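# Move the deep-well plate into the plate washer carrier

## Task

Take the deep-well plate off the shelved bench by the door and set it in the plate washer's carrier on the shelved bench by the window. It must lie flat on the carrier floor, within the corner stops, with its labelled short edge at the carrier end marked A1. The plate must never touch the floor. Release it and pull the robot away afterward. The robot must not topple or finish leaning. The plate has to stay in place on its own, not because the robot is holding it.

## Robot and tools

ROBOT. A Rainbow Robotics RB-Y1 in a physics simulation. It has a wheeled base with two drive wheels and two rear casters. The base is 0.66 m long and 0.58 m wide, and its front edge sits 0.10 m ahead of the drive axle. On the base stands a folding torso (squat, shift, pitch, yaw), a head with pan and tilt, and two 7-joint arms with parallel grippers. Each arm is rated for about 3 kg. The base cannot strafe. Small outside pushes can occasionally nudge loose objects.

FRAMES. The base frame has its origin on the floor under the middle of the drive axle, with x forward, y left and z up. The result lines chest, left_hand and right_hand are given in this frame. A hand point is the spot between the finger pads. The fingers point along the hand's -z axis and close along its x axis. Printed hand positions are approximate, and worse at full reach. base_odometry is the base frame as it was at the scene start, measured only from wheel rotation, so wheel slip shows up as travel. Its heading is positive to the left, within ±3.142.

execute_actions. Argument actions is a list holding one action or none. An empty list only reports state and images. An action may contain:
- base: exactly one key. translate_m is a straight drive, an offset from where the base is now, in metres, forward positive, -3 to 3. rotate_rad is a turn in place, an offset in radians, left (counter-clockwise from above) positive, -3.2 to 3.2. A move needing more than 8.667 s is refused.
- joints: a single flat object covering torso, both arms, head and grippers. Each entry is keyed by joint name and gives an absolute target, in radians, or in metres for the grippers. Ranges: torso_squat_rad 0 to 1.2 (bigger lowers the chest). torso_shift_rad -0.3 to 0.6 (positive pushes the hips forward). torso_pitch_rad -0.2 to 1.4 (positive leans forward). torso_yaw_rad -1.5 to 1.5 (positive turns left). Shoulder_pitch ±2.356 (negative raises the arm forward). left_shoulder_roll_rad 0 to 3.141 and right_shoulder_roll_rad -3.141 to 0 (away from the body lifts the arm sideways). Shoulder_yaw ±2.094. Elbow -2.617 to 0.01 (0 is straight, negative bends). Forearm_roll ±3.141. Wrist_pitch -1.57 to 1.919 (negative tips the hand forward). Hand_roll ±2.705. Grippers 0 to 0.1 m of pad opening. head_pan_rad ±0.523. head_tilt_rad -0.35 to 1.57 (positive looks down). For both arms, a positive yaw or roll turns to the left. Torso combos must also hold: squat+shift <= 1.52; squat-shift+pitch <= 1.57; shift+0.5pitch-0.4squat <= 0.7; shift+0.3pitch-0.5squat <= 0.39. If one is broken, the torso goes only partway and reports off_target.
- speeds: caps for this action only. translate_m 0.05 to 0.4 m/s, rotate_rad 0.1 to 1.509 rad/s. The top of each range is the default.
- min_time_s: 0.1 to 8. It sets a floor on how long each arm and head motion lasts.
Everything in an action starts at once. No action runs past 15 s. A joint you leave out may keep chasing its earlier target. Unknown keys or out-of-range values reject the entire call. The cameras argument lists head_camera, left_wrist_camera, right_wrist_camera or all. Leaving it out or giving null means all; an empty list means no images. Once a result reports a stop, the later motion calls in the same reply are skipped.

wait: seconds, 0 to 10. It commands nothing and returns the same report. zoom_image: camera plus region [x0, y0, x1, y1] in pixels from the top-left corner, at most 504 by 504. It only works on the newest full image of that camera. read_manual: section "licences", which only gives licence text. finished_scene: scene is the current scene's number. It is final and reports success.

RESULTS. joint_positions gives where the joints are now. The Motor temperatures line has one block per arm. base_status and joint_status give each motion's ending:
- done. For the base this only means the wheels turned the commanded amount.
- off_target: stopped short and may still push.
- limit_stop_at_<name>: a built-in limit stopped it.
- limit_stop_at_own_body: the self-collision guard stopped it before contact. Move the arm and torso apart.
- contact_stop: torso or arm met firm resistance.
- time_out.
- stopped_with_arm: the torso halted because an arm hit something.
After a contact, time or limit stop, the joint keeps its current spot. A contact or time stop freezes its whole group: the torso, or all seven joints of one arm. "joint command not followed", plus a cause line, means arm targets were held back for collision reasons. The result then marks them not_followed, and they may be retried later; the gripper part still runs. on_its_own describes uncommanded joints, and "held at" is a target, not a position.

RECOVERY. After a stop, first back off the arms in their own action, then the torso. One exception applies when both hands grip one object and the torso contact-stops right away with nothing in the way. In that case, resend every arm joint at its reported value, leaving out the grippers, and then retry the torso.

GRIPPING. To grip, command an opening at least 0.005 m below the object's width. The resulting off_target is expected.

AVOID. Never let the plate reach the floor, and do not drop it or slam it down. Do not let the arms strike or squeeze each other, including hands and fingers; the arm check ignores grippers and palms. The base does not stop at furniture and can keep pushing. A bent leg can stick out ahead of the base, and if it meets furniture it can shove the robot backward without odometry showing it. Heavy loads held far forward can tip the robot. Joint torque at its load limit (shoulders 63, elbow 32.4, wrist and forearm joints 22.5 N m, held weight included) causes a 10 s full stop. Motors warn at 65 °C (MOTOR HOT). At 80 °C they brake the arm with an OVER-TEMPERATURE FAULT; after that, resend your targets. Holding loads heats the motors even while idle. The robot keeps holding its last command while you think. Shorter robot motion and less arm effort are preferred.

Each tool is called after ">>>" as name([rows], argument=value, ...), one row to a line, values as JSON.

## Session

I'll start by looking at the current state.

>>> execute_actions(actions=[])

Scene clock: 0.00 s.
Motor temperatures (°C, as the motors report them): left_arm=[33 30 34 33 37 39 36] | right_arm=[33 30 31 38 36 39 37]
base_odometry: x=+0.000 y=+0.000 heading=+0.000 (m, m, rad; odometry frame)
base_status: not commanded
joint_positions: torso_squat_rad=+0.350 torso_shift_rad=+0.000 torso_pitch_rad=+0.001 torso_yaw_rad=+0.001 left_shoulder_pitch_rad=-0.009 left_shoulder_roll_rad=+0.032 left_shoulder_yaw_rad=-0.027 left_elbow_rad=-0.115 left_forearm_roll_rad=+0.034 left_wrist_pitch_rad=-0.037 left_hand_roll_rad=+0.020 left_gripper_m=+0.101 right_shoulder_pitch_rad=+0.031 right_shoulder_roll_rad=-0.027 right_shoulder_yaw_rad=-0.042 right_elbow_rad=-0.241 right_forearm_roll_rad=-0.010 right_wrist_pitch_rad=+0.045 right_hand_roll_rad=-0.037 right_gripper_m=+0.099 head_pan_rad=-0.001 head_tilt_rad=+0.399
joint_status: not commanded
chest: x=-0.2277 y=-0.0004 z=+1.2476 quat_wxyz=(+1.000, +0.000, +0.001, +0.000) (m; base frame)
left_hand: x=-0.1578 y=+0.2427 z=+0.5668 quat_wxyz=(+0.997, +0.014, -0.080, +0.011) (m; base frame)
right_hand: x=-0.1437 y=-0.2454 z=+0.5668 quat_wxyz=(+0.995, -0.014, -0.083, -0.048) (m; base frame)
pictures: head_camera, left_wrist_camera, right_wrist_camera
Images, in order (width x height): head_camera 896x504, left_wrist_camera 644x364, right_wrist_camera 644x364.

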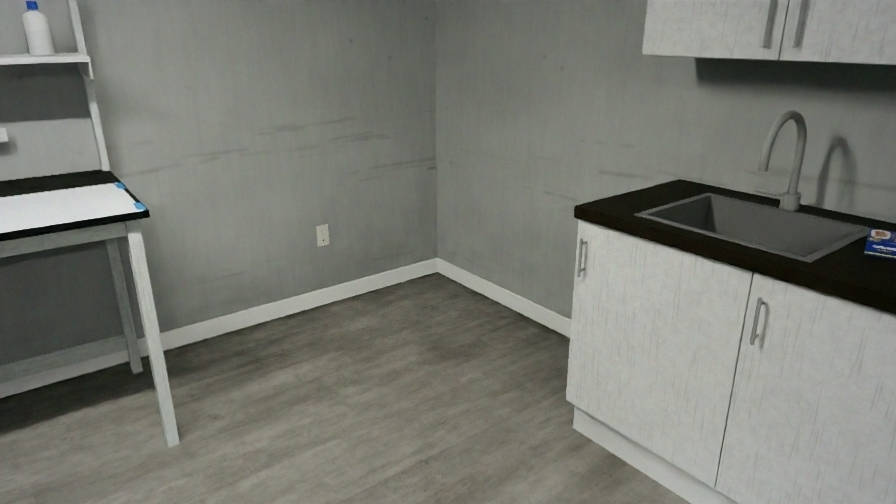

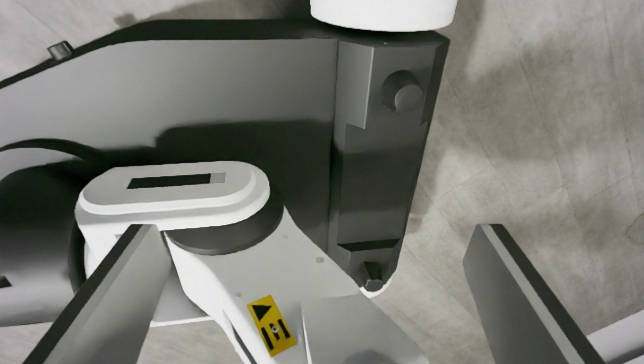

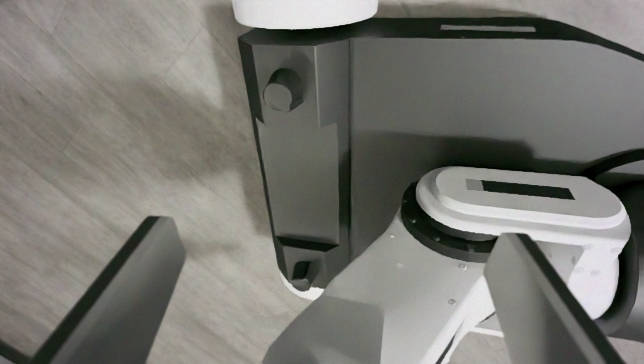

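>>> execute_actions([
  {"joints": {"head_pan_rad": 0.52, "torso_yaw_rad": 0.6, "head_tilt_rad": 0.3}},
], cameras=["head_camera"])

Scene clock: 12.83 s.
Motor temperatures (°C, as the motors report them): left_arm=[33 30 34 33 37 39 36] | right_arm=[33 30 31 38 36 39 37]
base_odometry: x=+0.000 y=+0.000 heading=+0.000 (m, m, rad; odometry frame)
base_status: not commanded
joint_positions: torso_squat_rad=+0.350 torso_shift_rad=+0.000 torso_pitch_rad=+0.001 torso_yaw_rad=+0.600 left_shoulder_pitch_rad=-0.009 left_shoulder_roll_rad=+0.032 left_shoulder_yaw_rad=-0.027 left_elbow_rad=-0.115 left_forearm_roll_rad=+0.034 left_wrist_pitch_rad=-0.037 left_hand_roll_rad=+0.020 left_gripper_m=+0.101 right_shoulder_pitch_rad=+0.031 right_shoulder_roll_rad=-0.027 right_shoulder_yaw_rad=-0.042 right_elbow_rad=-0.241 right_forearm_roll_rad=-0.010 right_wrist_pitch_rad=+0.045 right_hand_roll_rad=-0.037 right_gripper_m=+0.099 head_pan_rad=+0.520 head_tilt_rad=+0.300
joint_status: all done
chest: x=-0.2277 y=-0.0004 z=+1.2476 quat_wxyz=(+0.955, +0.001, +0.000, +0.296) (m; base frame)
left_hand: x=-0.3069 y=+0.2403 z=+0.5670 quat_wxyz=(+0.949, +0.037, -0.072, +0.305) (m; base frame)
right_hand: x=-0.0200 y=-0.1548 z=+0.5667 quat_wxyz=(+0.965, +0.012, -0.084, +0.248) (m; base frame)
pictures: head_camera
Images, in order (width x height): head_camera 896x504.

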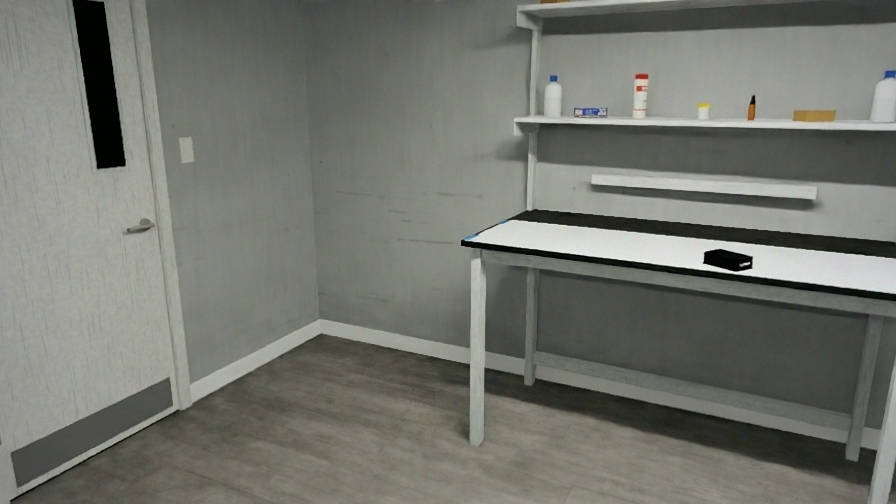

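>>> zoom_image(camera="head_camera", region=[680, 230, 780, 290])

>>> execute_actions([
  {"joints": {"head_pan_rad": 0.52, "torso_yaw_rad": 1.5, "head_tilt_rad": 0.3}},
], cameras=["head_camera"])

Region (680, 230, 780, 290) of head_camera's 896x504 image, scaled by 5.040, with more detail than that image has; it fills the top 302 rows of this view, and the rest is white.

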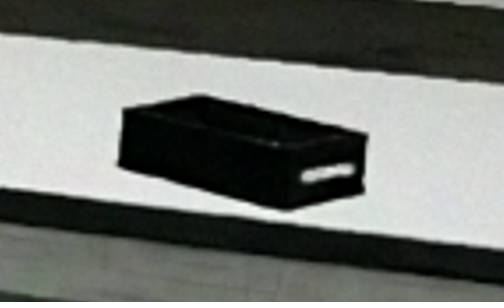

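Scene clock: 16.50 s.
Motor temperatures (°C, as the motors report them): left_arm=[33 30 34 33 37 39 36] | right_arm=[33 30 31 38 36 39 37]
base_odometry: x=+0.000 y=+0.000 heading=+0.000 (m, m, rad; odometry frame)
base_status: not commanded
joint_positions: torso_squat_rad=+0.350 torso_shift_rad=+0.000 torso_pitch_rad=+0.001 torso_yaw_rad=+1.177 left_shoulder_pitch_rad=-0.009 left_shoulder_roll_rad=+0.032 left_shoulder_yaw_rad=-0.027 left_elbow_rad=-0.115 left_forearm_roll_rad=+0.034 left_wrist_pitch_rad=-0.037 left_hand_roll_rad=+0.020 left_gripper_m=+0.101 right_shoulder_pitch_rad=+0.031 right_shoulder_roll_rad=-0.027 right_shoulder_yaw_rad=-0.042 right_elbow_rad=-0.241 right_forearm_roll_rad=-0.010 right_wrist_pitch_rad=+0.045 right_hand_roll_rad=-0.037 right_gripper_m=+0.099 head_pan_rad=+0.520 head_tilt_rad=+0.300
joint_status: torso_yaw_rad limit_stop_at_own_body (moved +0.577 of +0.900); the others done
on_its_own: torso_yaw_rad is held at +1.177, not at your +1.500, since a limit_stop_at_own_body
chest: x=-0.2277 y=-0.0004 z=+1.2476 quat_wxyz=(+0.832, +0.001, +0.000, +0.555) (m; base frame)
left_hand: x=-0.4254 y=+0.1583 z=+0.5670 quat_wxyz=(+0.823, +0.056, -0.059, +0.562) (m; base frame)
right_hand: x=+0.0309 y=-0.0157 z=+0.5668 quat_wxyz=(+0.854, +0.036, -0.077, +0.513) (m; base frame)
pictures: head_camera
Images, in order (width x height): head_camera 896x504.

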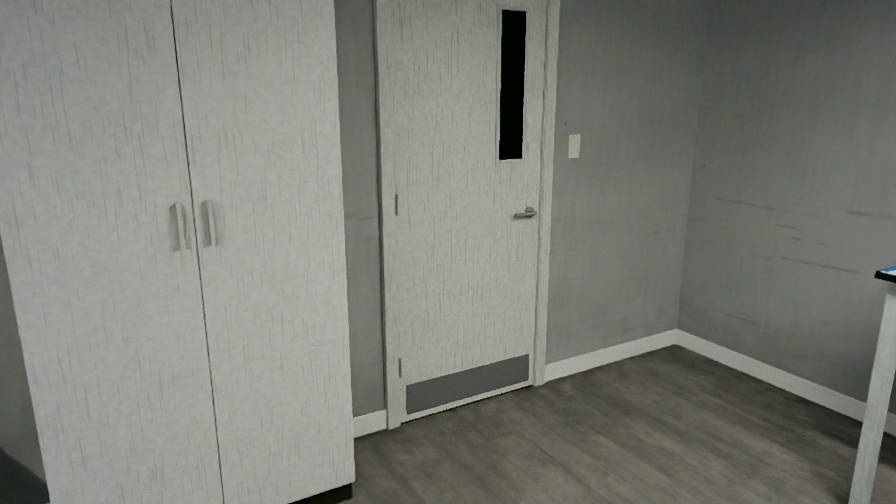

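>>> execute_actions([
  {"joints": {"head_pan_rad": -0.52, "torso_yaw_rad": -0.6, "head_tilt_rad": 0.3}},
], cameras=["head_camera"])

Scene clock: 31.03 s.
Motor temperatures (°C, as the motors report them): left_arm=[34 30 34 33 37 39 36] | right_arm=[33 30 31 38 36 39 37]
base_odometry: x=+0.000 y=+0.000 heading=+0.000 (m, m, rad; odometry frame)
base_status: not commanded
joint_positions: torso_squat_rad=+0.350 torso_shift_rad=+0.000 torso_pitch_rad=+0.001 torso_yaw_rad=-0.600 left_shoulder_pitch_rad=-0.009 left_shoulder_roll_rad=+0.032 left_shoulder_yaw_rad=-0.027 left_elbow_rad=-0.115 left_forearm_roll_rad=+0.034 left_wrist_pitch_rad=-0.037 left_hand_roll_rad=+0.020 left_gripper_m=+0.101 right_shoulder_pitch_rad=+0.031 right_shoulder_roll_rad=-0.027 right_shoulder_yaw_rad=-0.042 right_elbow_rad=-0.241 right_forearm_roll_rad=-0.010 right_wrist_pitch_rad=+0.045 right_hand_roll_rad=-0.037 right_gripper_m=+0.099 head_pan_rad=-0.520 head_tilt_rad=+0.300
joint_status: all done
chest: x=-0.2277 y=-0.0004 z=+1.2476 quat_wxyz=(+0.955, +0.000, +0.001, -0.296) (m; base frame)
left_hand: x=-0.0331 y=+0.1603 z=+0.5666 quat_wxyz=(+0.955, -0.011, -0.080, -0.284) (m; base frame)
right_hand: x=-0.2973 y=-0.2503 z=+0.5670 quat_wxyz=(+0.937, -0.038, -0.075, -0.340) (m; base frame)
pictures: head_camera
Images, in order (width x height): head_camera 896x504.

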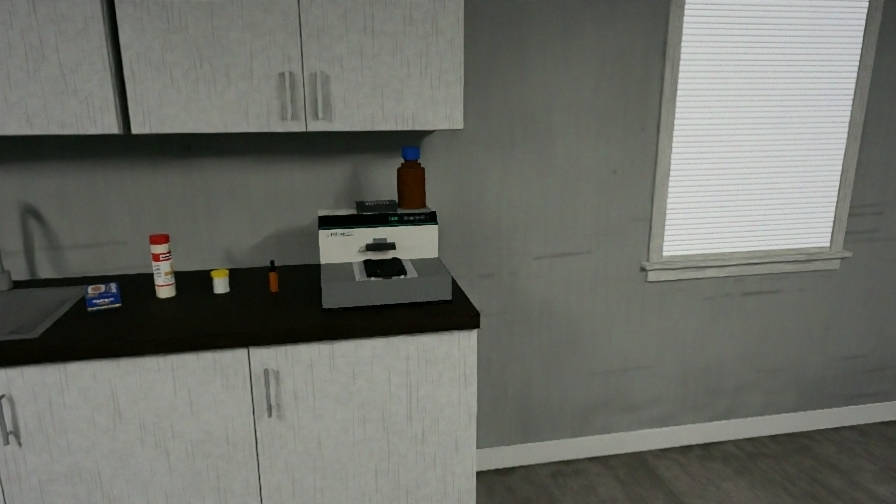

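>>> execute_actions([
  {"joints": {"head_pan_rad": -0.52, "torso_yaw_rad": -1.15, "head_tilt_rad": 0.3}},
], cameras=["head_camera"])

Scene clock: 34.50 s.
Motor temperatures (°C, as the motors report them): left_arm=[34 30 34 33 37 39 36] | right_arm=[33 30 31 38 36 39 37]
base_odometry: x=+0.000 y=+0.000 heading=+0.000 (m, m, rad; odometry frame)
base_status: not commanded
joint_positions: torso_squat_rad=+0.350 torso_shift_rad=+0.000 torso_pitch_rad=+0.001 torso_yaw_rad=-1.150 left_shoulder_pitch_rad=-0.009 left_shoulder_roll_rad=+0.032 left_shoulder_yaw_rad=-0.027 left_elbow_rad=-0.115 left_forearm_roll_rad=+0.034 left_wrist_pitch_rad=-0.037 left_hand_roll_rad=+0.020 left_gripper_m=+0.101 right_shoulder_pitch_rad=+0.031 right_shoulder_roll_rad=-0.027 right_shoulder_yaw_rad=-0.042 right_elbow_rad=-0.241 right_forearm_roll_rad=-0.010 right_wrist_pitch_rad=+0.045 right_hand_roll_rad=-0.037 right_gripper_m=+0.099 head_pan_rad=-0.520 head_tilt_rad=+0.300
joint_status: all done
chest: x=-0.2277 y=-0.0004 z=+1.2476 quat_wxyz=(+0.839, +0.000, +0.001, -0.544) (m; base frame)
left_hand: x=+0.0218 y=+0.0345 z=+0.5665 quat_wxyz=(+0.842, -0.032, -0.074, -0.533) (m; base frame)
right_hand: x=-0.4181 y=-0.1773 z=+0.5671 quat_wxyz=(+0.809, -0.057, -0.062, -0.582) (m; base frame)
pictures: head_camera
Images, in order (width x height): head_camera 896x504.

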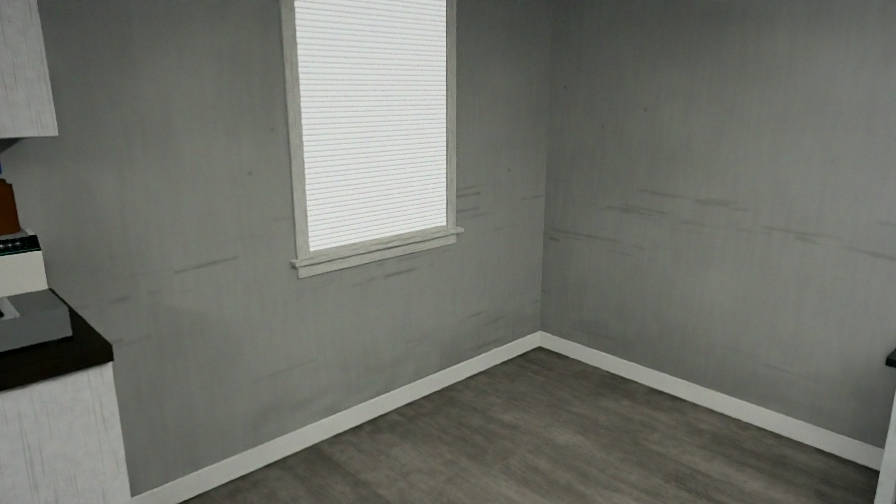

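>>> execute_actions([
  {"base": {"rotate_rad": -0.75}, "joints": {"head_tilt_rad": 0.25}},
], cameras=["head_camera"])

Scene clock: 67.23 s.
Motor temperatures (°C, as the motors report them): left_arm=[34 30 34 33 37 39 36] | right_arm=[33 30 31 38 36 39 37]
base_odometry: x=+0.000 y=+0.000 heading=-0.750 (m, m, rad; odometry frame)
base_status: done
joint_positions: torso_squat_rad=+0.350 torso_shift_rad=+0.000 torso_pitch_rad=+0.001 torso_yaw_rad=-1.150 left_shoulder_pitch_rad=-0.009 left_shoulder_roll_rad=+0.032 left_shoulder_yaw_rad=-0.027 left_elbow_rad=-0.115 left_forearm_roll_rad=+0.034 left_wrist_pitch_rad=-0.037 left_hand_roll_rad=+0.020 left_gripper_m=+0.101 right_shoulder_pitch_rad=+0.031 right_shoulder_roll_rad=-0.027 right_shoulder_yaw_rad=-0.042 right_elbow_rad=-0.241 right_forearm_roll_rad=-0.010 right_wrist_pitch_rad=+0.045 right_hand_roll_rad=-0.037 right_gripper_m=+0.099 head_pan_rad=-0.520 head_tilt_rad=+0.250
joint_status: all done
chest: x=-0.2277 y=-0.0004 z=+1.2476 quat_wxyz=(+0.839, +0.000, +0.001, -0.544) (m; base frame)
left_hand: x=+0.0218 y=+0.0345 z=+0.5665 quat_wxyz=(+0.842, -0.032, -0.074, -0.533) (m; base frame)
right_hand: x=-0.4181 y=-0.1773 z=+0.5672 quat_wxyz=(+0.809, -0.057, -0.062, -0.582) (m; base frame)
pictures: head_camera
Images, in order (width x height): head_camera 896x504.

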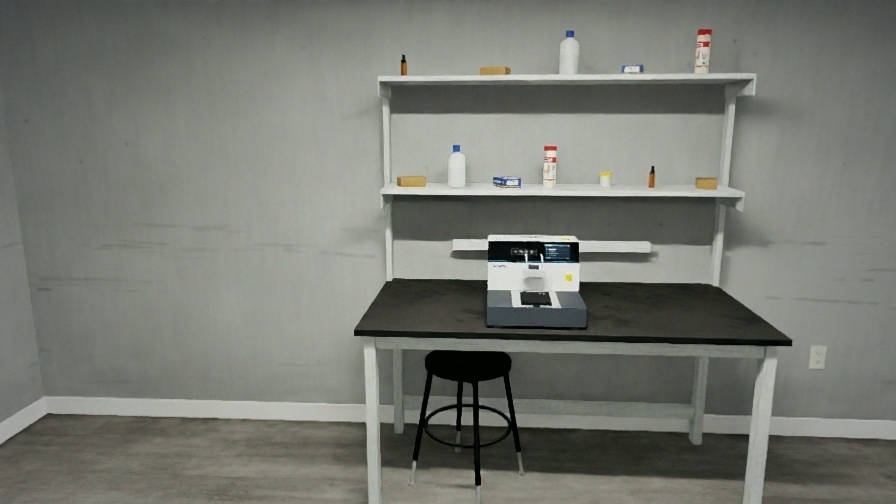

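>>> zoom_image(camera="head_camera", region=[480, 230, 600, 335])

>>> zoom_image(camera="head_camera", region=[505, 280, 565, 315])

Region (480, 230, 600, 335) of head_camera's 896x504 image, scaled by 4.200, with more detail than that image has; it fills the top 441 rows of this view, and the rest is white.

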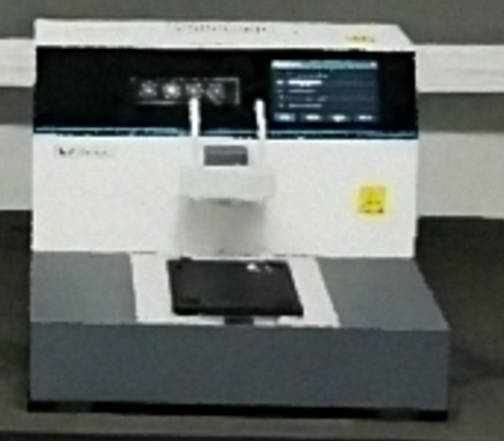

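Region (505, 280, 565, 315) of head_camera's 896x504 image, scaled by 8.400, with more detail than that image has; it fills the top 294 rows of this view, and the rest is white.

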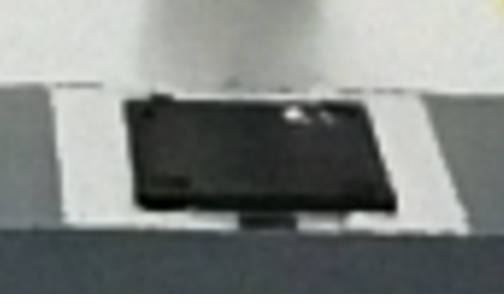

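>>> execute_actions([
  {"base": {"rotate_rad": 1.475}, "joints": {"torso_yaw_rad": 0.0, "head_pan_rad": 0.0, "head_tilt_rad": 0.35, "left_shoulder_pitch_rad": -0.795, "left_shoulder_roll_rad": 0.245, "left_shoulder_yaw_rad": -0.286, "left_elbow_rad": -1.002}, "min_time_s": 2.5},
], cameras=["head_camera"])

Scene clock: 165.00 s.
Motor temperatures (°C, as the motors report them): left_arm=[34 30 34 34 37 39 36] | right_arm=[33 30 31 38 36 39 37]
base_odometry: x=+0.000 y=+0.000 heading=+0.725 (m, m, rad; odometry frame)
base_status: done
joint_positions: torso_squat_rad=+0.350 torso_shift_rad=+0.000 torso_pitch_rad=+0.001 torso_yaw_rad=+0.000 left_shoulder_pitch_rad=-0.795 left_shoulder_roll_rad=+0.245 left_shoulder_yaw_rad=-0.286 left_elbow_rad=-1.002 left_forearm_roll_rad=+0.034 left_wrist_pitch_rad=-0.037 left_hand_roll_rad=+0.020 left_gripper_m=+0.101 right_shoulder_pitch_rad=+0.031 right_shoulder_roll_rad=-0.027 right_shoulder_yaw_rad=-0.042 right_elbow_rad=-0.241 right_forearm_roll_rad=-0.010 right_wrist_pitch_rad=+0.045 right_hand_roll_rad=-0.037 right_gripper_m=+0.099 head_pan_rad=+0.000 head_tilt_rad=+0.350
joint_status: all done
chest: x=-0.2277 y=-0.0004 z=+1.2476 quat_wxyz=(+1.000, +0.000, +0.001, +0.000) (m; base frame)
left_hand: x=+0.4468 y=+0.0820 z=+1.1855 quat_wxyz=(+0.606, +0.016, -0.754, -0.253) (m; base frame)
right_hand: x=-0.1439 y=-0.2455 z=+0.5668 quat_wxyz=(+0.995, -0.014, -0.083, -0.048) (m; base frame)
pictures: head_camera
Images, in order (width x height): head_camera 896x504.

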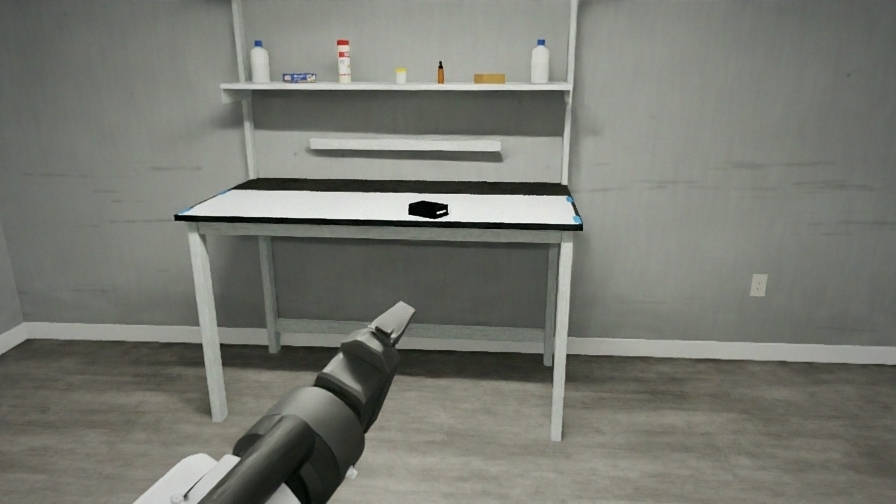

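>>> execute_actions([
  {"base": {"translate_m": 1.35}, "joints": {"torso_squat_rad": 0.1, "head_tilt_rad": 0.72, "left_forearm_roll_rad": 0.815, "left_wrist_pitch_rad": 1.75, "left_hand_roll_rad": -0.184}, "min_time_s": 2.5},
], cameras=["head_camera", "left_wrist_camera"])

Scene clock: 174.57 s.
Motor temperatures (°C, as the motors report them): left_arm=[34 30 34 34 37 39 36] | right_arm=[33 30 31 38 36 39 37]
base_odometry: x=+1.010 y=+0.896 heading=+0.726 (m, m, rad; odometry frame)
base_status: done
joint_positions: torso_squat_rad=+0.100 torso_shift_rad=+0.000 torso_pitch_rad=+0.001 torso_yaw_rad=+0.000 left_shoulder_pitch_rad=-0.795 left_shoulder_roll_rad=+0.245 left_shoulder_yaw_rad=-0.286 left_elbow_rad=-1.002 left_forearm_roll_rad=+0.815 left_wrist_pitch_rad=+1.750 left_hand_roll_rad=-0.184 left_gripper_m=+0.101 right_shoulder_pitch_rad=+0.031 right_shoulder_roll_rad=-0.027 right_shoulder_yaw_rad=-0.042 right_elbow_rad=-0.241 right_forearm_roll_rad=-0.010 right_wrist_pitch_rad=+0.045 right_hand_roll_rad=-0.037 right_gripper_m=+0.099 head_pan_rad=+0.000 head_tilt_rad=+0.720
joint_status: all done
chest: x=-0.2276 y=-0.0004 z=+1.2864 quat_wxyz=(+1.000, +0.000, +0.001, +0.000) (m; base frame)
left_hand: x=+0.1899 y=+0.1001 z=+0.9761 quat_wxyz=(+0.942, -0.166, +0.051, -0.287) (m; base frame)
right_hand: x=-0.1439 y=-0.2455 z=+0.6056 quat_wxyz=(+0.995, -0.014, -0.083, -0.048) (m; base frame)
pictures: head_camera, left_wrist_camera
Images, in order (width x height): head_camera 896x504, left_wrist_camera 644x364.

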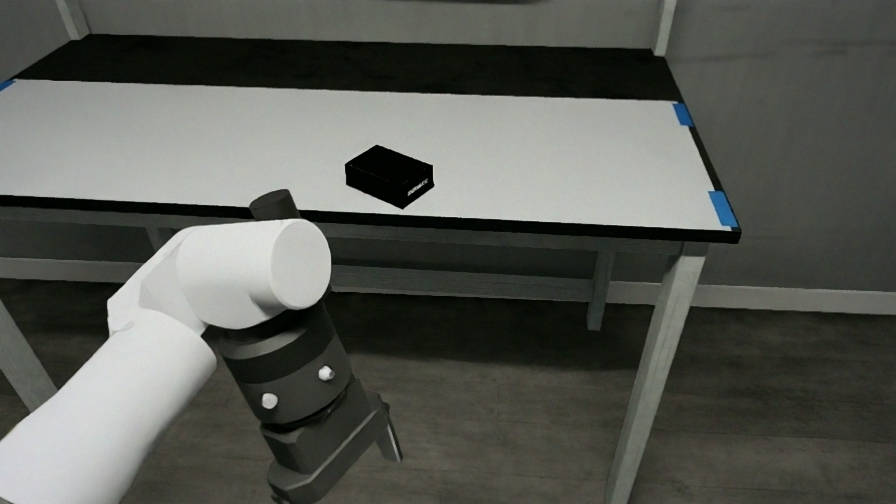

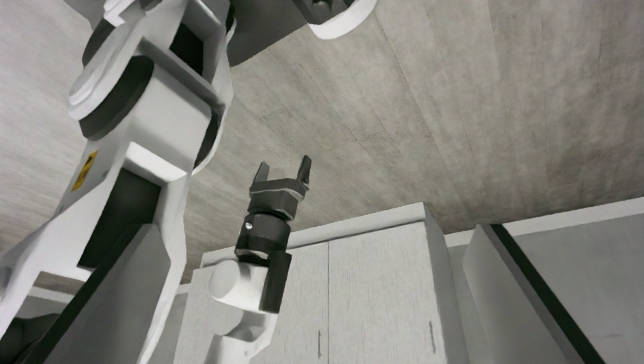

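>>> zoom_image(camera="head_camera", region=[330, 130, 456, 226])

Region (330, 130, 456, 226) of head_camera's 896x504 image, scaled by 4.000, with more detail than that image has; it fills the top 384 rows of this view, and the rest is white.

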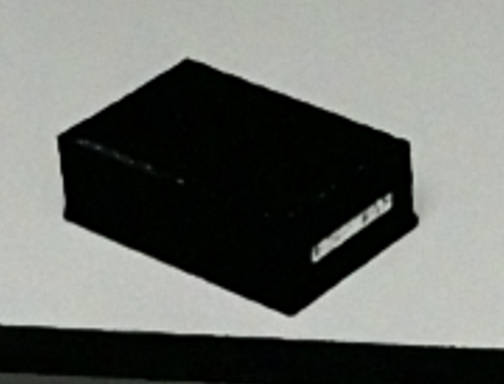

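>>> execute_actions([
  {"base": {"translate_m": 0.61}, "joints": {"head_tilt_rad": 1.05, "left_shoulder_pitch_rad": -0.781, "left_shoulder_roll_rad": 0.274, "left_shoulder_yaw_rad": -0.256, "left_elbow_rad": -1.003, "left_forearm_roll_rad": 0.809, "left_wrist_pitch_rad": 1.775, "left_hand_roll_rad": -0.252}, "min_time_s": 1.0},
], cameras=["head_camera", "left_wrist_camera"])

Scene clock: 210.07 s.
Motor temperatures (°C, as the motors report them): left_arm=[34 30 34 34 37 39 36] | right_arm=[33 30 31 38 36 39 37]
base_odometry: x=+1.466 y=+1.301 heading=+0.726 (m, m, rad; odometry frame)
base_status: done
joint_positions: torso_squat_rad=+0.100 torso_shift_rad=+0.000 torso_pitch_rad=+0.001 torso_yaw_rad=+0.000 left_shoulder_pitch_rad=-0.781 left_shoulder_roll_rad=+0.274 left_shoulder_yaw_rad=-0.256 left_elbow_rad=-1.003 left_forearm_roll_rad=+0.809 left_wrist_pitch_rad=+1.775 left_hand_roll_rad=-0.252 left_gripper_m=+0.101 right_shoulder_pitch_rad=+0.031 right_shoulder_roll_rad=-0.027 right_shoulder_yaw_rad=-0.042 right_elbow_rad=-0.241 right_forearm_roll_rad=-0.010 right_wrist_pitch_rad=+0.045 right_hand_roll_rad=-0.037 right_gripper_m=+0.099 head_pan_rad=+0.000 head_tilt_rad=+1.050
joint_status: all done
chest: x=-0.2276 y=-0.0004 z=+1.2864 quat_wxyz=(+1.000, +0.000, +0.001, +0.000) (m; base frame)
left_hand: x=+0.1896 y=+0.1217 z=+0.9759 quat_wxyz=(+0.938, -0.166, +0.054, -0.300) (m; base frame)
right_hand: x=-0.1439 y=-0.2455 z=+0.6056 quat_wxyz=(+0.995, -0.014, -0.083, -0.048) (m; base frame)
pictures: head_camera, left_wrist_camera
Images, in order (width x height): head_camera 896x504, left_wrist_camera 644x364.

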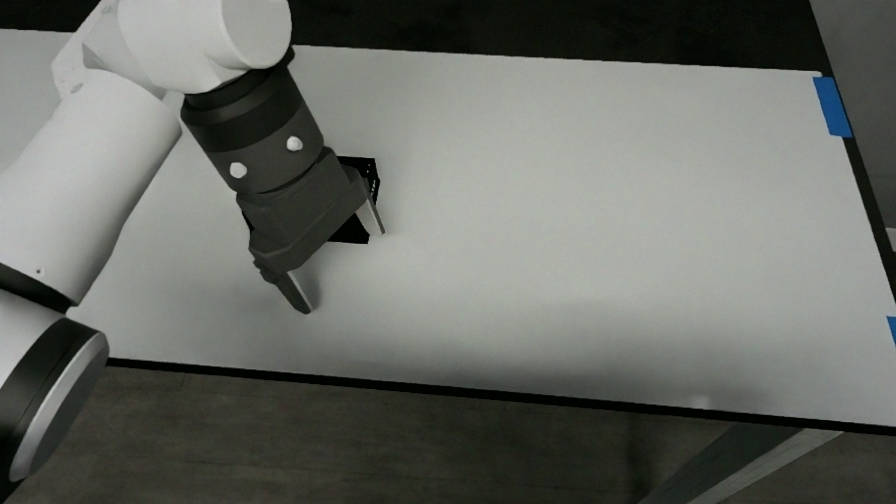

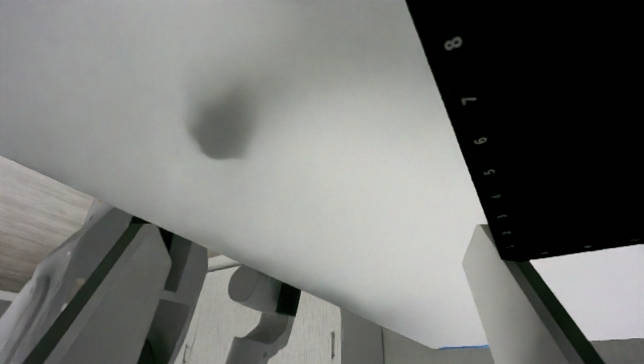

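>>> execute_actions([
  {"joints": {"torso_pitch_rad": -0.15, "head_tilt_rad": 1.15}},
], cameras=["head_camera", "left_wrist_camera"])

Scene clock: 239.70 s.
Motor temperatures (°C, as the motors report them): left_arm=[35 30 34 34 37 39 36] | right_arm=[33 30 31 38 36 39 37]
base_odometry: x=+1.466 y=+1.301 heading=+0.726 (m, m, rad; odometry frame)
base_status: not commanded
joint_positions: torso_squat_rad=+0.100 torso_shift_rad=+0.000 torso_pitch_rad=-0.150 torso_yaw_rad=+0.000 left_shoulder_pitch_rad=-0.781 left_shoulder_roll_rad=+0.274 left_shoulder_yaw_rad=-0.256 left_elbow_rad=-1.003 left_forearm_roll_rad=+0.809 left_wrist_pitch_rad=+1.775 left_hand_roll_rad=-0.252 left_gripper_m=+0.101 right_shoulder_pitch_rad=+0.031 right_shoulder_roll_rad=-0.027 right_shoulder_yaw_rad=-0.042 right_elbow_rad=-0.241 right_forearm_roll_rad=-0.010 right_wrist_pitch_rad=+0.045 right_hand_roll_rad=-0.037 right_gripper_m=+0.099 head_pan_rad=+0.000 head_tilt_rad=+1.150
joint_status: all done
chest: x=-0.2743 y=-0.0004 z=+1.2830 quat_wxyz=(+0.997, +0.000, -0.075, +0.000) (m; base frame)
left_hand: x=+0.1849 y=+0.1217 z=+1.0387 quat_wxyz=(+0.939, -0.142, -0.017, -0.312) (m; base frame)
right_hand: x=-0.0890 y=-0.2455 z=+0.6226 quat_wxyz=(+0.986, -0.010, -0.158, -0.049) (m; base frame)
pictures: head_camera, left_wrist_camera
Images, in order (width x height): head_camera 896x504, left_wrist_camera 644x364.

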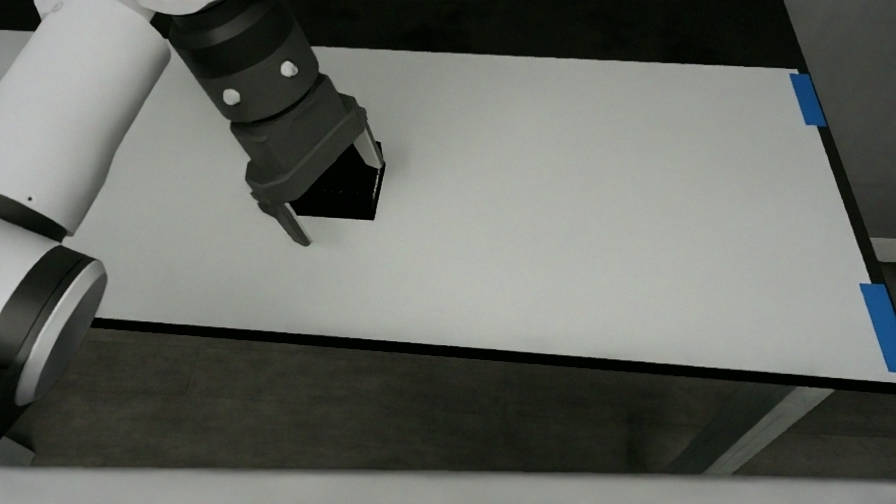

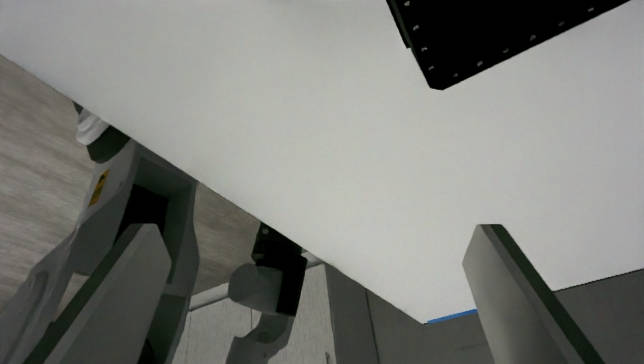

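>>> execute_actions([
  {"joints": {"left_shoulder_roll_rad": 0.75}},
], cameras=["head_camera", "left_wrist_camera"])

Scene clock: 244.33 s.
Motor temperatures (°C, as the motors report them): left_arm=[35 30 34 34 37 39 36] | right_arm=[33 30 31 38 36 39 37]
base_odometry: x=+1.466 y=+1.301 heading=+0.726 (m, m, rad; odometry frame)
base_status: not commanded
joint_positions: torso_squat_rad=+0.100 torso_shift_rad=+0.000 torso_pitch_rad=-0.150 torso_yaw_rad=+0.000 left_shoulder_pitch_rad=-0.781 left_shoulder_roll_rad=+0.750 left_shoulder_yaw_rad=-0.256 left_elbow_rad=-1.003 left_forearm_roll_rad=+0.809 left_wrist_pitch_rad=+1.775 left_hand_roll_rad=-0.252 left_gripper_m=+0.101 right_shoulder_pitch_rad=+0.031 right_shoulder_roll_rad=-0.027 right_shoulder_yaw_rad=-0.042 right_elbow_rad=-0.241 right_forearm_roll_rad=-0.010 right_wrist_pitch_rad=+0.045 right_hand_roll_rad=-0.037 right_gripper_m=+0.099 head_pan_rad=+0.000 head_tilt_rad=+1.150
joint_status: all done
chest: x=-0.2743 y=-0.0003 z=+1.2830 quat_wxyz=(+0.997, +0.000, -0.075, +0.000) (m; base frame)
left_hand: x=+0.2066 y=+0.3847 z=+1.1051 quat_wxyz=(+0.988, +0.016, -0.051, -0.145) (m; base frame)
right_hand: x=-0.0890 y=-0.2455 z=+0.6226 quat_wxyz=(+0.986, -0.010, -0.158, -0.049) (m; base frame)
pictures: head_camera, left_wrist_camera
Images, in order (width x height): head_camera 896x504, left_wrist_camera 644x364.

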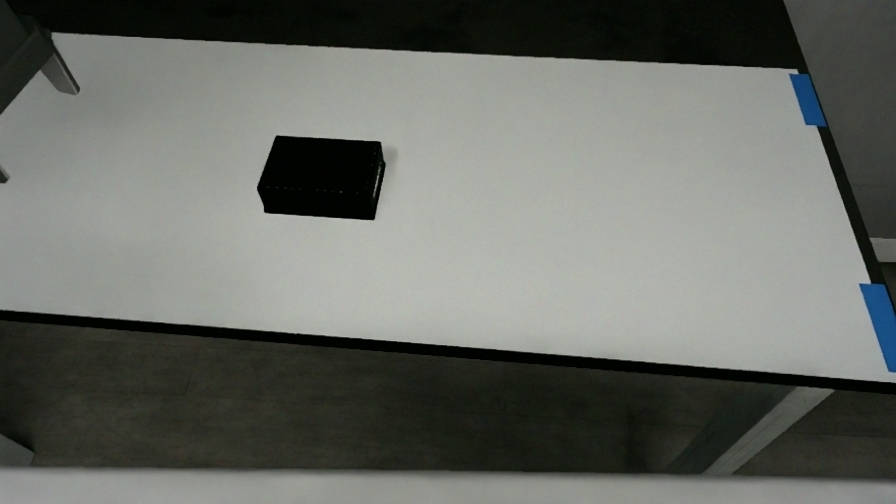

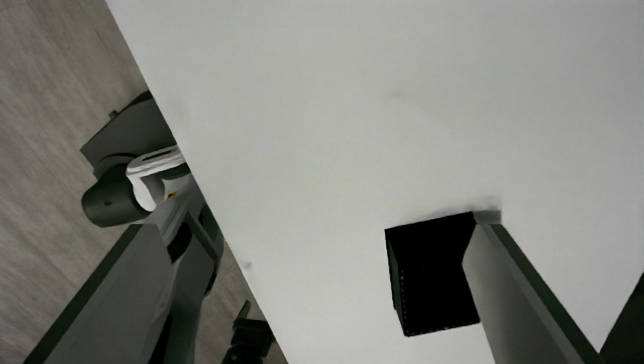

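>>> zoom_image(camera="head_camera", region=[250, 125, 400, 230])

Region (250, 125, 400, 230) of head_camera's 896x504 image, scaled by 3.360, with more detail than that image has; it fills the top 353 rows of this view, and the rest is white.

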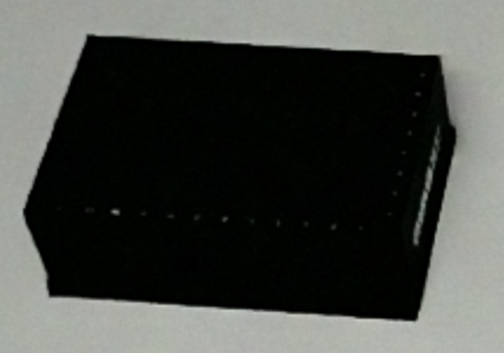

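>>> execute_actions([
  {"base": {"translate_m": 0.05}, "joints": {"torso_pitch_rad": 0.0, "head_tilt_rad": 1.0, "left_shoulder_pitch_rad": -0.803, "left_shoulder_roll_rad": 0.373, "left_shoulder_yaw_rad": -0.157, "left_elbow_rad": -0.993, "left_forearm_roll_rad": 0.834, "left_wrist_pitch_rad": 1.69, "left_hand_roll_rad": 0.146}, "min_time_s": 1.0},
], cameras=["head_camera", "left_wrist_camera"])

Scene clock: 279.13 s.
Motor temperatures (°C, as the motors report them): left_arm=[35 30 34 34 37 39 36] | right_arm=[33 30 31 38 36 39 37]
base_odometry: x=+1.503 y=+1.334 heading=+0.727 (m, m, rad; odometry frame)
base_status: done
joint_positions: torso_squat_rad=+0.100 torso_shift_rad=+0.000 torso_pitch_rad=+0.000 torso_yaw_rad=+0.000 left_shoulder_pitch_rad=-0.802 left_shoulder_roll_rad=+0.373 left_shoulder_yaw_rad=-0.157 left_elbow_rad=-0.993 left_forearm_roll_rad=+0.834 left_wrist_pitch_rad=+1.690 left_hand_roll_rad=+0.146 left_gripper_m=+0.101 right_shoulder_pitch_rad=+0.031 right_shoulder_roll_rad=-0.027 right_shoulder_yaw_rad=-0.042 right_elbow_rad=-0.241 right_forearm_roll_rad=-0.010 right_wrist_pitch_rad=+0.045 right_hand_roll_rad=-0.037 right_gripper_m=+0.099 head_pan_rad=+0.000 head_tilt_rad=+1.000
joint_status: all done
chest: x=-0.2279 y=-0.0004 z=+1.2864 quat_wxyz=(+1.000, +0.000, +0.000, +0.000) (m; base frame)
left_hand: x=+0.2396 y=+0.1672 z=+1.0048 quat_wxyz=(+0.984, -0.173, +0.009, -0.045) (m; base frame)
right_hand: x=-0.1434 y=-0.2455 z=+0.6058 quat_wxyz=(+0.995, -0.014, -0.084, -0.048) (m; base frame)
pictures: head_camera, left_wrist_camera
Images, in order (width x height): head_camera 896x504, left_wrist_camera 644x364.

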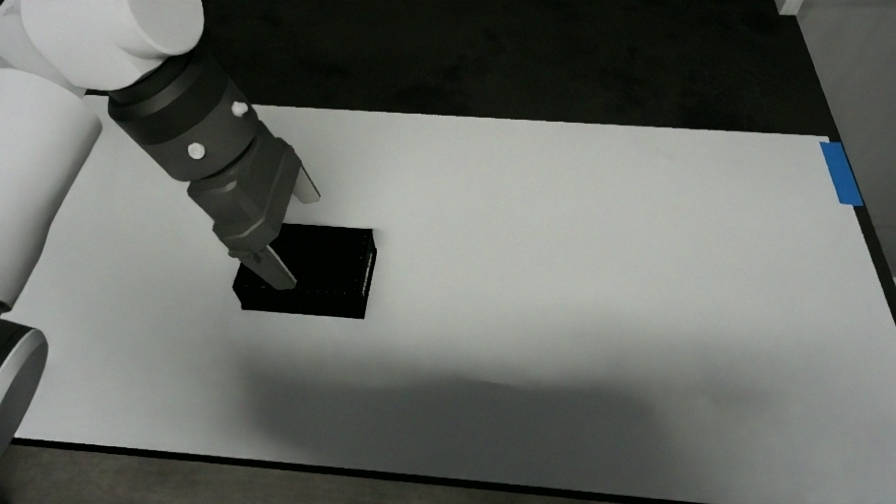

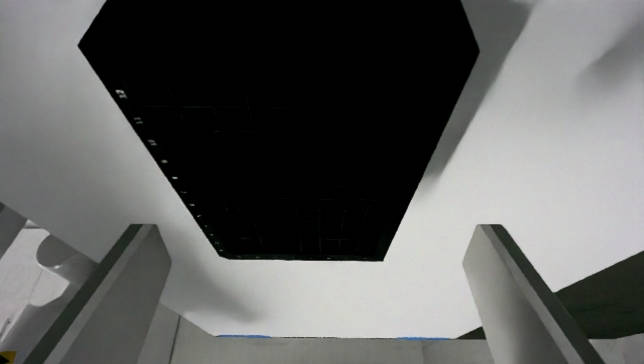

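>>> execute_actions([
  {"base": {"rotate_rad": 0.035}, "joints": {"torso_squat_rad": 0.17, "left_hand_roll_rad": 0.109}},
], cameras=["head_camera", "left_wrist_camera"])

Scene clock: 301.10 s.
Motor temperatures (°C, as the motors report them): left_arm=[35 30 34 34 37 39 36] | right_arm=[33 30 31 38 36 39 37]
base_odometry: x=+1.504 y=+1.334 heading=+0.761 (m, m, rad; odometry frame)
base_status: done
joint_positions: torso_squat_rad=+0.170 torso_shift_rad=+0.000 torso_pitch_rad=+0.000 torso_yaw_rad=+0.000 left_shoulder_pitch_rad=-0.803 left_shoulder_roll_rad=+0.373 left_shoulder_yaw_rad=-0.157 left_elbow_rad=-0.993 left_forearm_roll_rad=+0.834 left_wrist_pitch_rad=+1.690 left_hand_roll_rad=+0.109 left_gripper_m=+0.101 right_shoulder_pitch_rad=+0.031 right_shoulder_roll_rad=-0.027 right_shoulder_yaw_rad=-0.042 right_elbow_rad=-0.241 right_forearm_roll_rad=-0.010 right_wrist_pitch_rad=+0.045 right_hand_roll_rad=-0.037 right_gripper_m=+0.099 head_pan_rad=+0.000 head_tilt_rad=+1.000
joint_status: all done
chest: x=-0.2281 y=-0.0004 z=+1.2798 quat_wxyz=(+1.000, +0.000, +0.000, +0.000) (m; base frame)
left_hand: x=+0.2396 y=+0.1672 z=+0.9984 quat_wxyz=(+0.983, -0.173, +0.005, -0.063) (m; base frame)
right_hand: x=-0.1434 y=-0.2455 z=+0.5992 quat_wxyz=(+0.995, -0.014, -0.084, -0.048) (m; base frame)
pictures: head_camera, left_wrist_camera
Images, in order (width x height): head_camera 896x504, left_wrist_camera 644x364.

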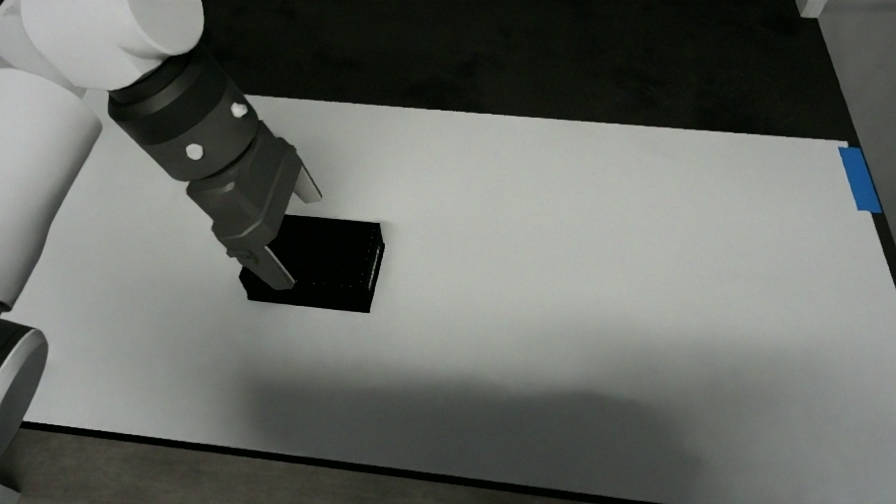

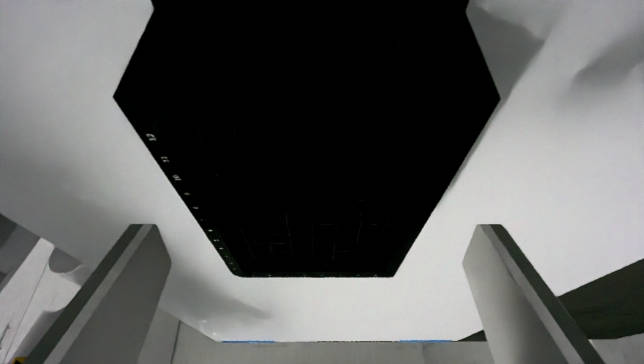

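>>> execute_actions([
  {"joints": {"torso_squat_rad": 0.365}},
], cameras=["head_camera", "left_wrist_camera"])

Scene clock: 307.77 s.
Motor temperatures (°C, as the motors report them): left_arm=[35 30 34 34 37 39 36] | right_arm=[33 30 31 38 36 39 37]
base_odometry: x=+1.504 y=+1.334 heading=+0.761 (m, m, rad; odometry frame)
base_status: not commanded
joint_positions: torso_squat_rad=+0.365 torso_shift_rad=+0.000 torso_pitch_rad=+0.000 torso_yaw_rad=+0.000 left_shoulder_pitch_rad=-0.803 left_shoulder_roll_rad=+0.373 left_shoulder_yaw_rad=-0.157 left_elbow_rad=-0.993 left_forearm_roll_rad=+0.834 left_wrist_pitch_rad=+1.690 left_hand_roll_rad=+0.109 left_gripper_m=+0.101 right_shoulder_pitch_rad=+0.031 right_shoulder_roll_rad=-0.027 right_shoulder_yaw_rad=-0.042 right_elbow_rad=-0.241 right_forearm_roll_rad=-0.010 right_wrist_pitch_rad=+0.045 right_hand_roll_rad=-0.037 right_gripper_m=+0.099 head_pan_rad=+0.000 head_tilt_rad=+1.000
joint_status: all done
chest: x=-0.2281 y=-0.0004 z=+1.2438 quat_wxyz=(+1.000, +0.000, +0.000, +0.000) (m; base frame)
left_hand: x=+0.2396 y=+0.1672 z=+0.9624 quat_wxyz=(+0.983, -0.173, +0.005, -0.063) (m; base frame)
right_hand: x=-0.1434 y=-0.2455 z=+0.5632 quat_wxyz=(+0.995, -0.014, -0.084, -0.048) (m; base frame)
pictures: head_camera, left_wrist_camera
Images, in order (width x height): head_camera 896x504, left_wrist_camera 644x364.

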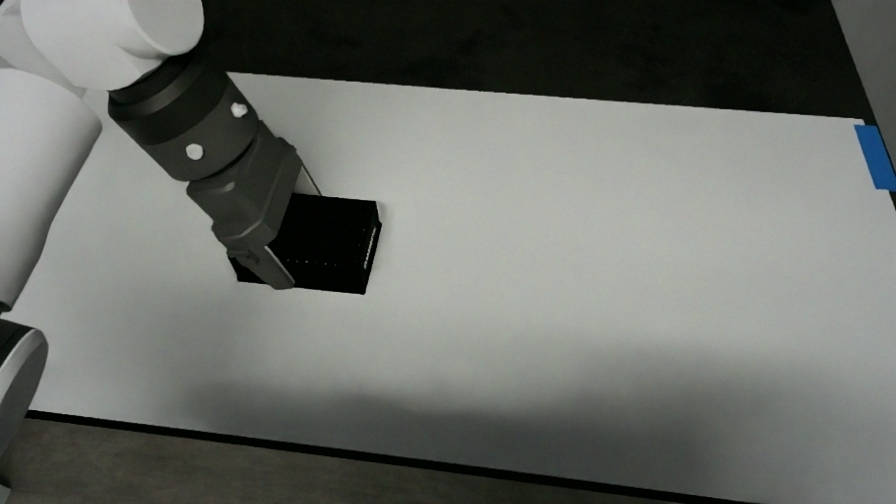

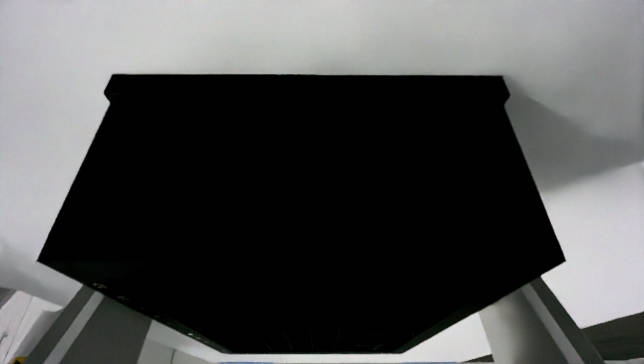

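>>> execute_actions([
  {"joints": {"left_gripper_m": 0.07}},
], cameras=["head_camera", "left_wrist_camera"])

Scene clock: 312.53 s.
Motor temperatures (°C, as the motors report them): left_arm=[35 30 34 34 37 39 36] | right_arm=[33 30 31 38 36 39 37]
base_odometry: x=+1.504 y=+1.334 heading=+0.761 (m, m, rad; odometry frame)
base_status: not commanded
joint_positions: torso_squat_rad=+0.365 torso_shift_rad=+0.000 torso_pitch_rad=+0.000 torso_yaw_rad=+0.000 left_shoulder_pitch_rad=-0.803 left_shoulder_roll_rad=+0.373 left_shoulder_yaw_rad=-0.157 left_elbow_rad=-0.993 left_forearm_roll_rad=+0.834 left_wrist_pitch_rad=+1.690 left_hand_roll_rad=+0.109 left_gripper_m=+0.083 right_shoulder_pitch_rad=+0.031 right_shoulder_roll_rad=-0.027 right_shoulder_yaw_rad=-0.042 right_elbow_rad=-0.241 right_forearm_roll_rad=-0.010 right_wrist_pitch_rad=+0.045 right_hand_roll_rad=-0.037 right_gripper_m=+0.099 head_pan_rad=+0.000 head_tilt_rad=+1.000
joint_status: left_gripper_m off_target (ended at +0.083, target +0.070)
chest: x=-0.2281 y=-0.0004 z=+1.2438 quat_wxyz=(+1.000, +0.000, +0.000, +0.000) (m; base frame)
left_hand: x=+0.2396 y=+0.1672 z=+0.9624 quat_wxyz=(+0.983, -0.173, +0.005, -0.063) (m; base frame)
right_hand: x=-0.1434 y=-0.2455 z=+0.5632 quat_wxyz=(+0.995, -0.014, -0.084, -0.048) (m; base frame)
pictures: head_camera, left_wrist_camera
Images, in order (width x height): head_camera 896x504, left_wrist_camera 644x364.

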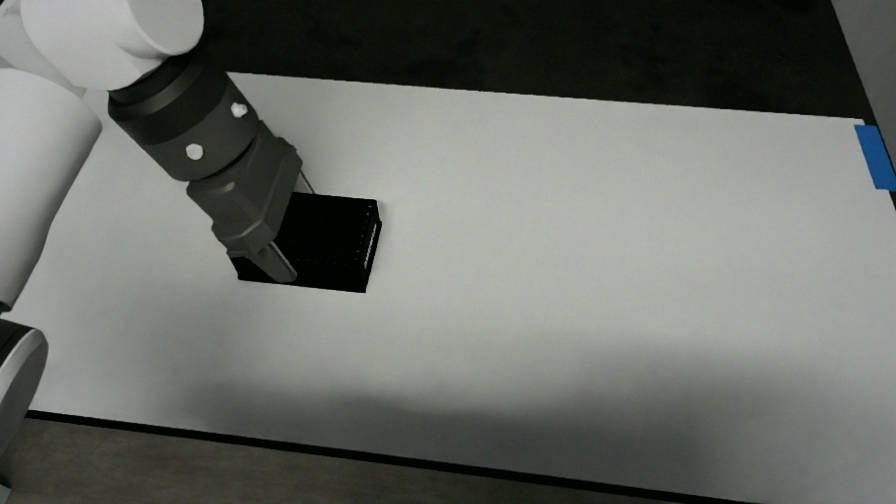

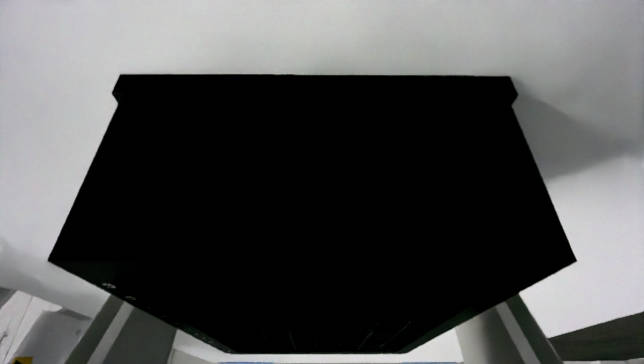

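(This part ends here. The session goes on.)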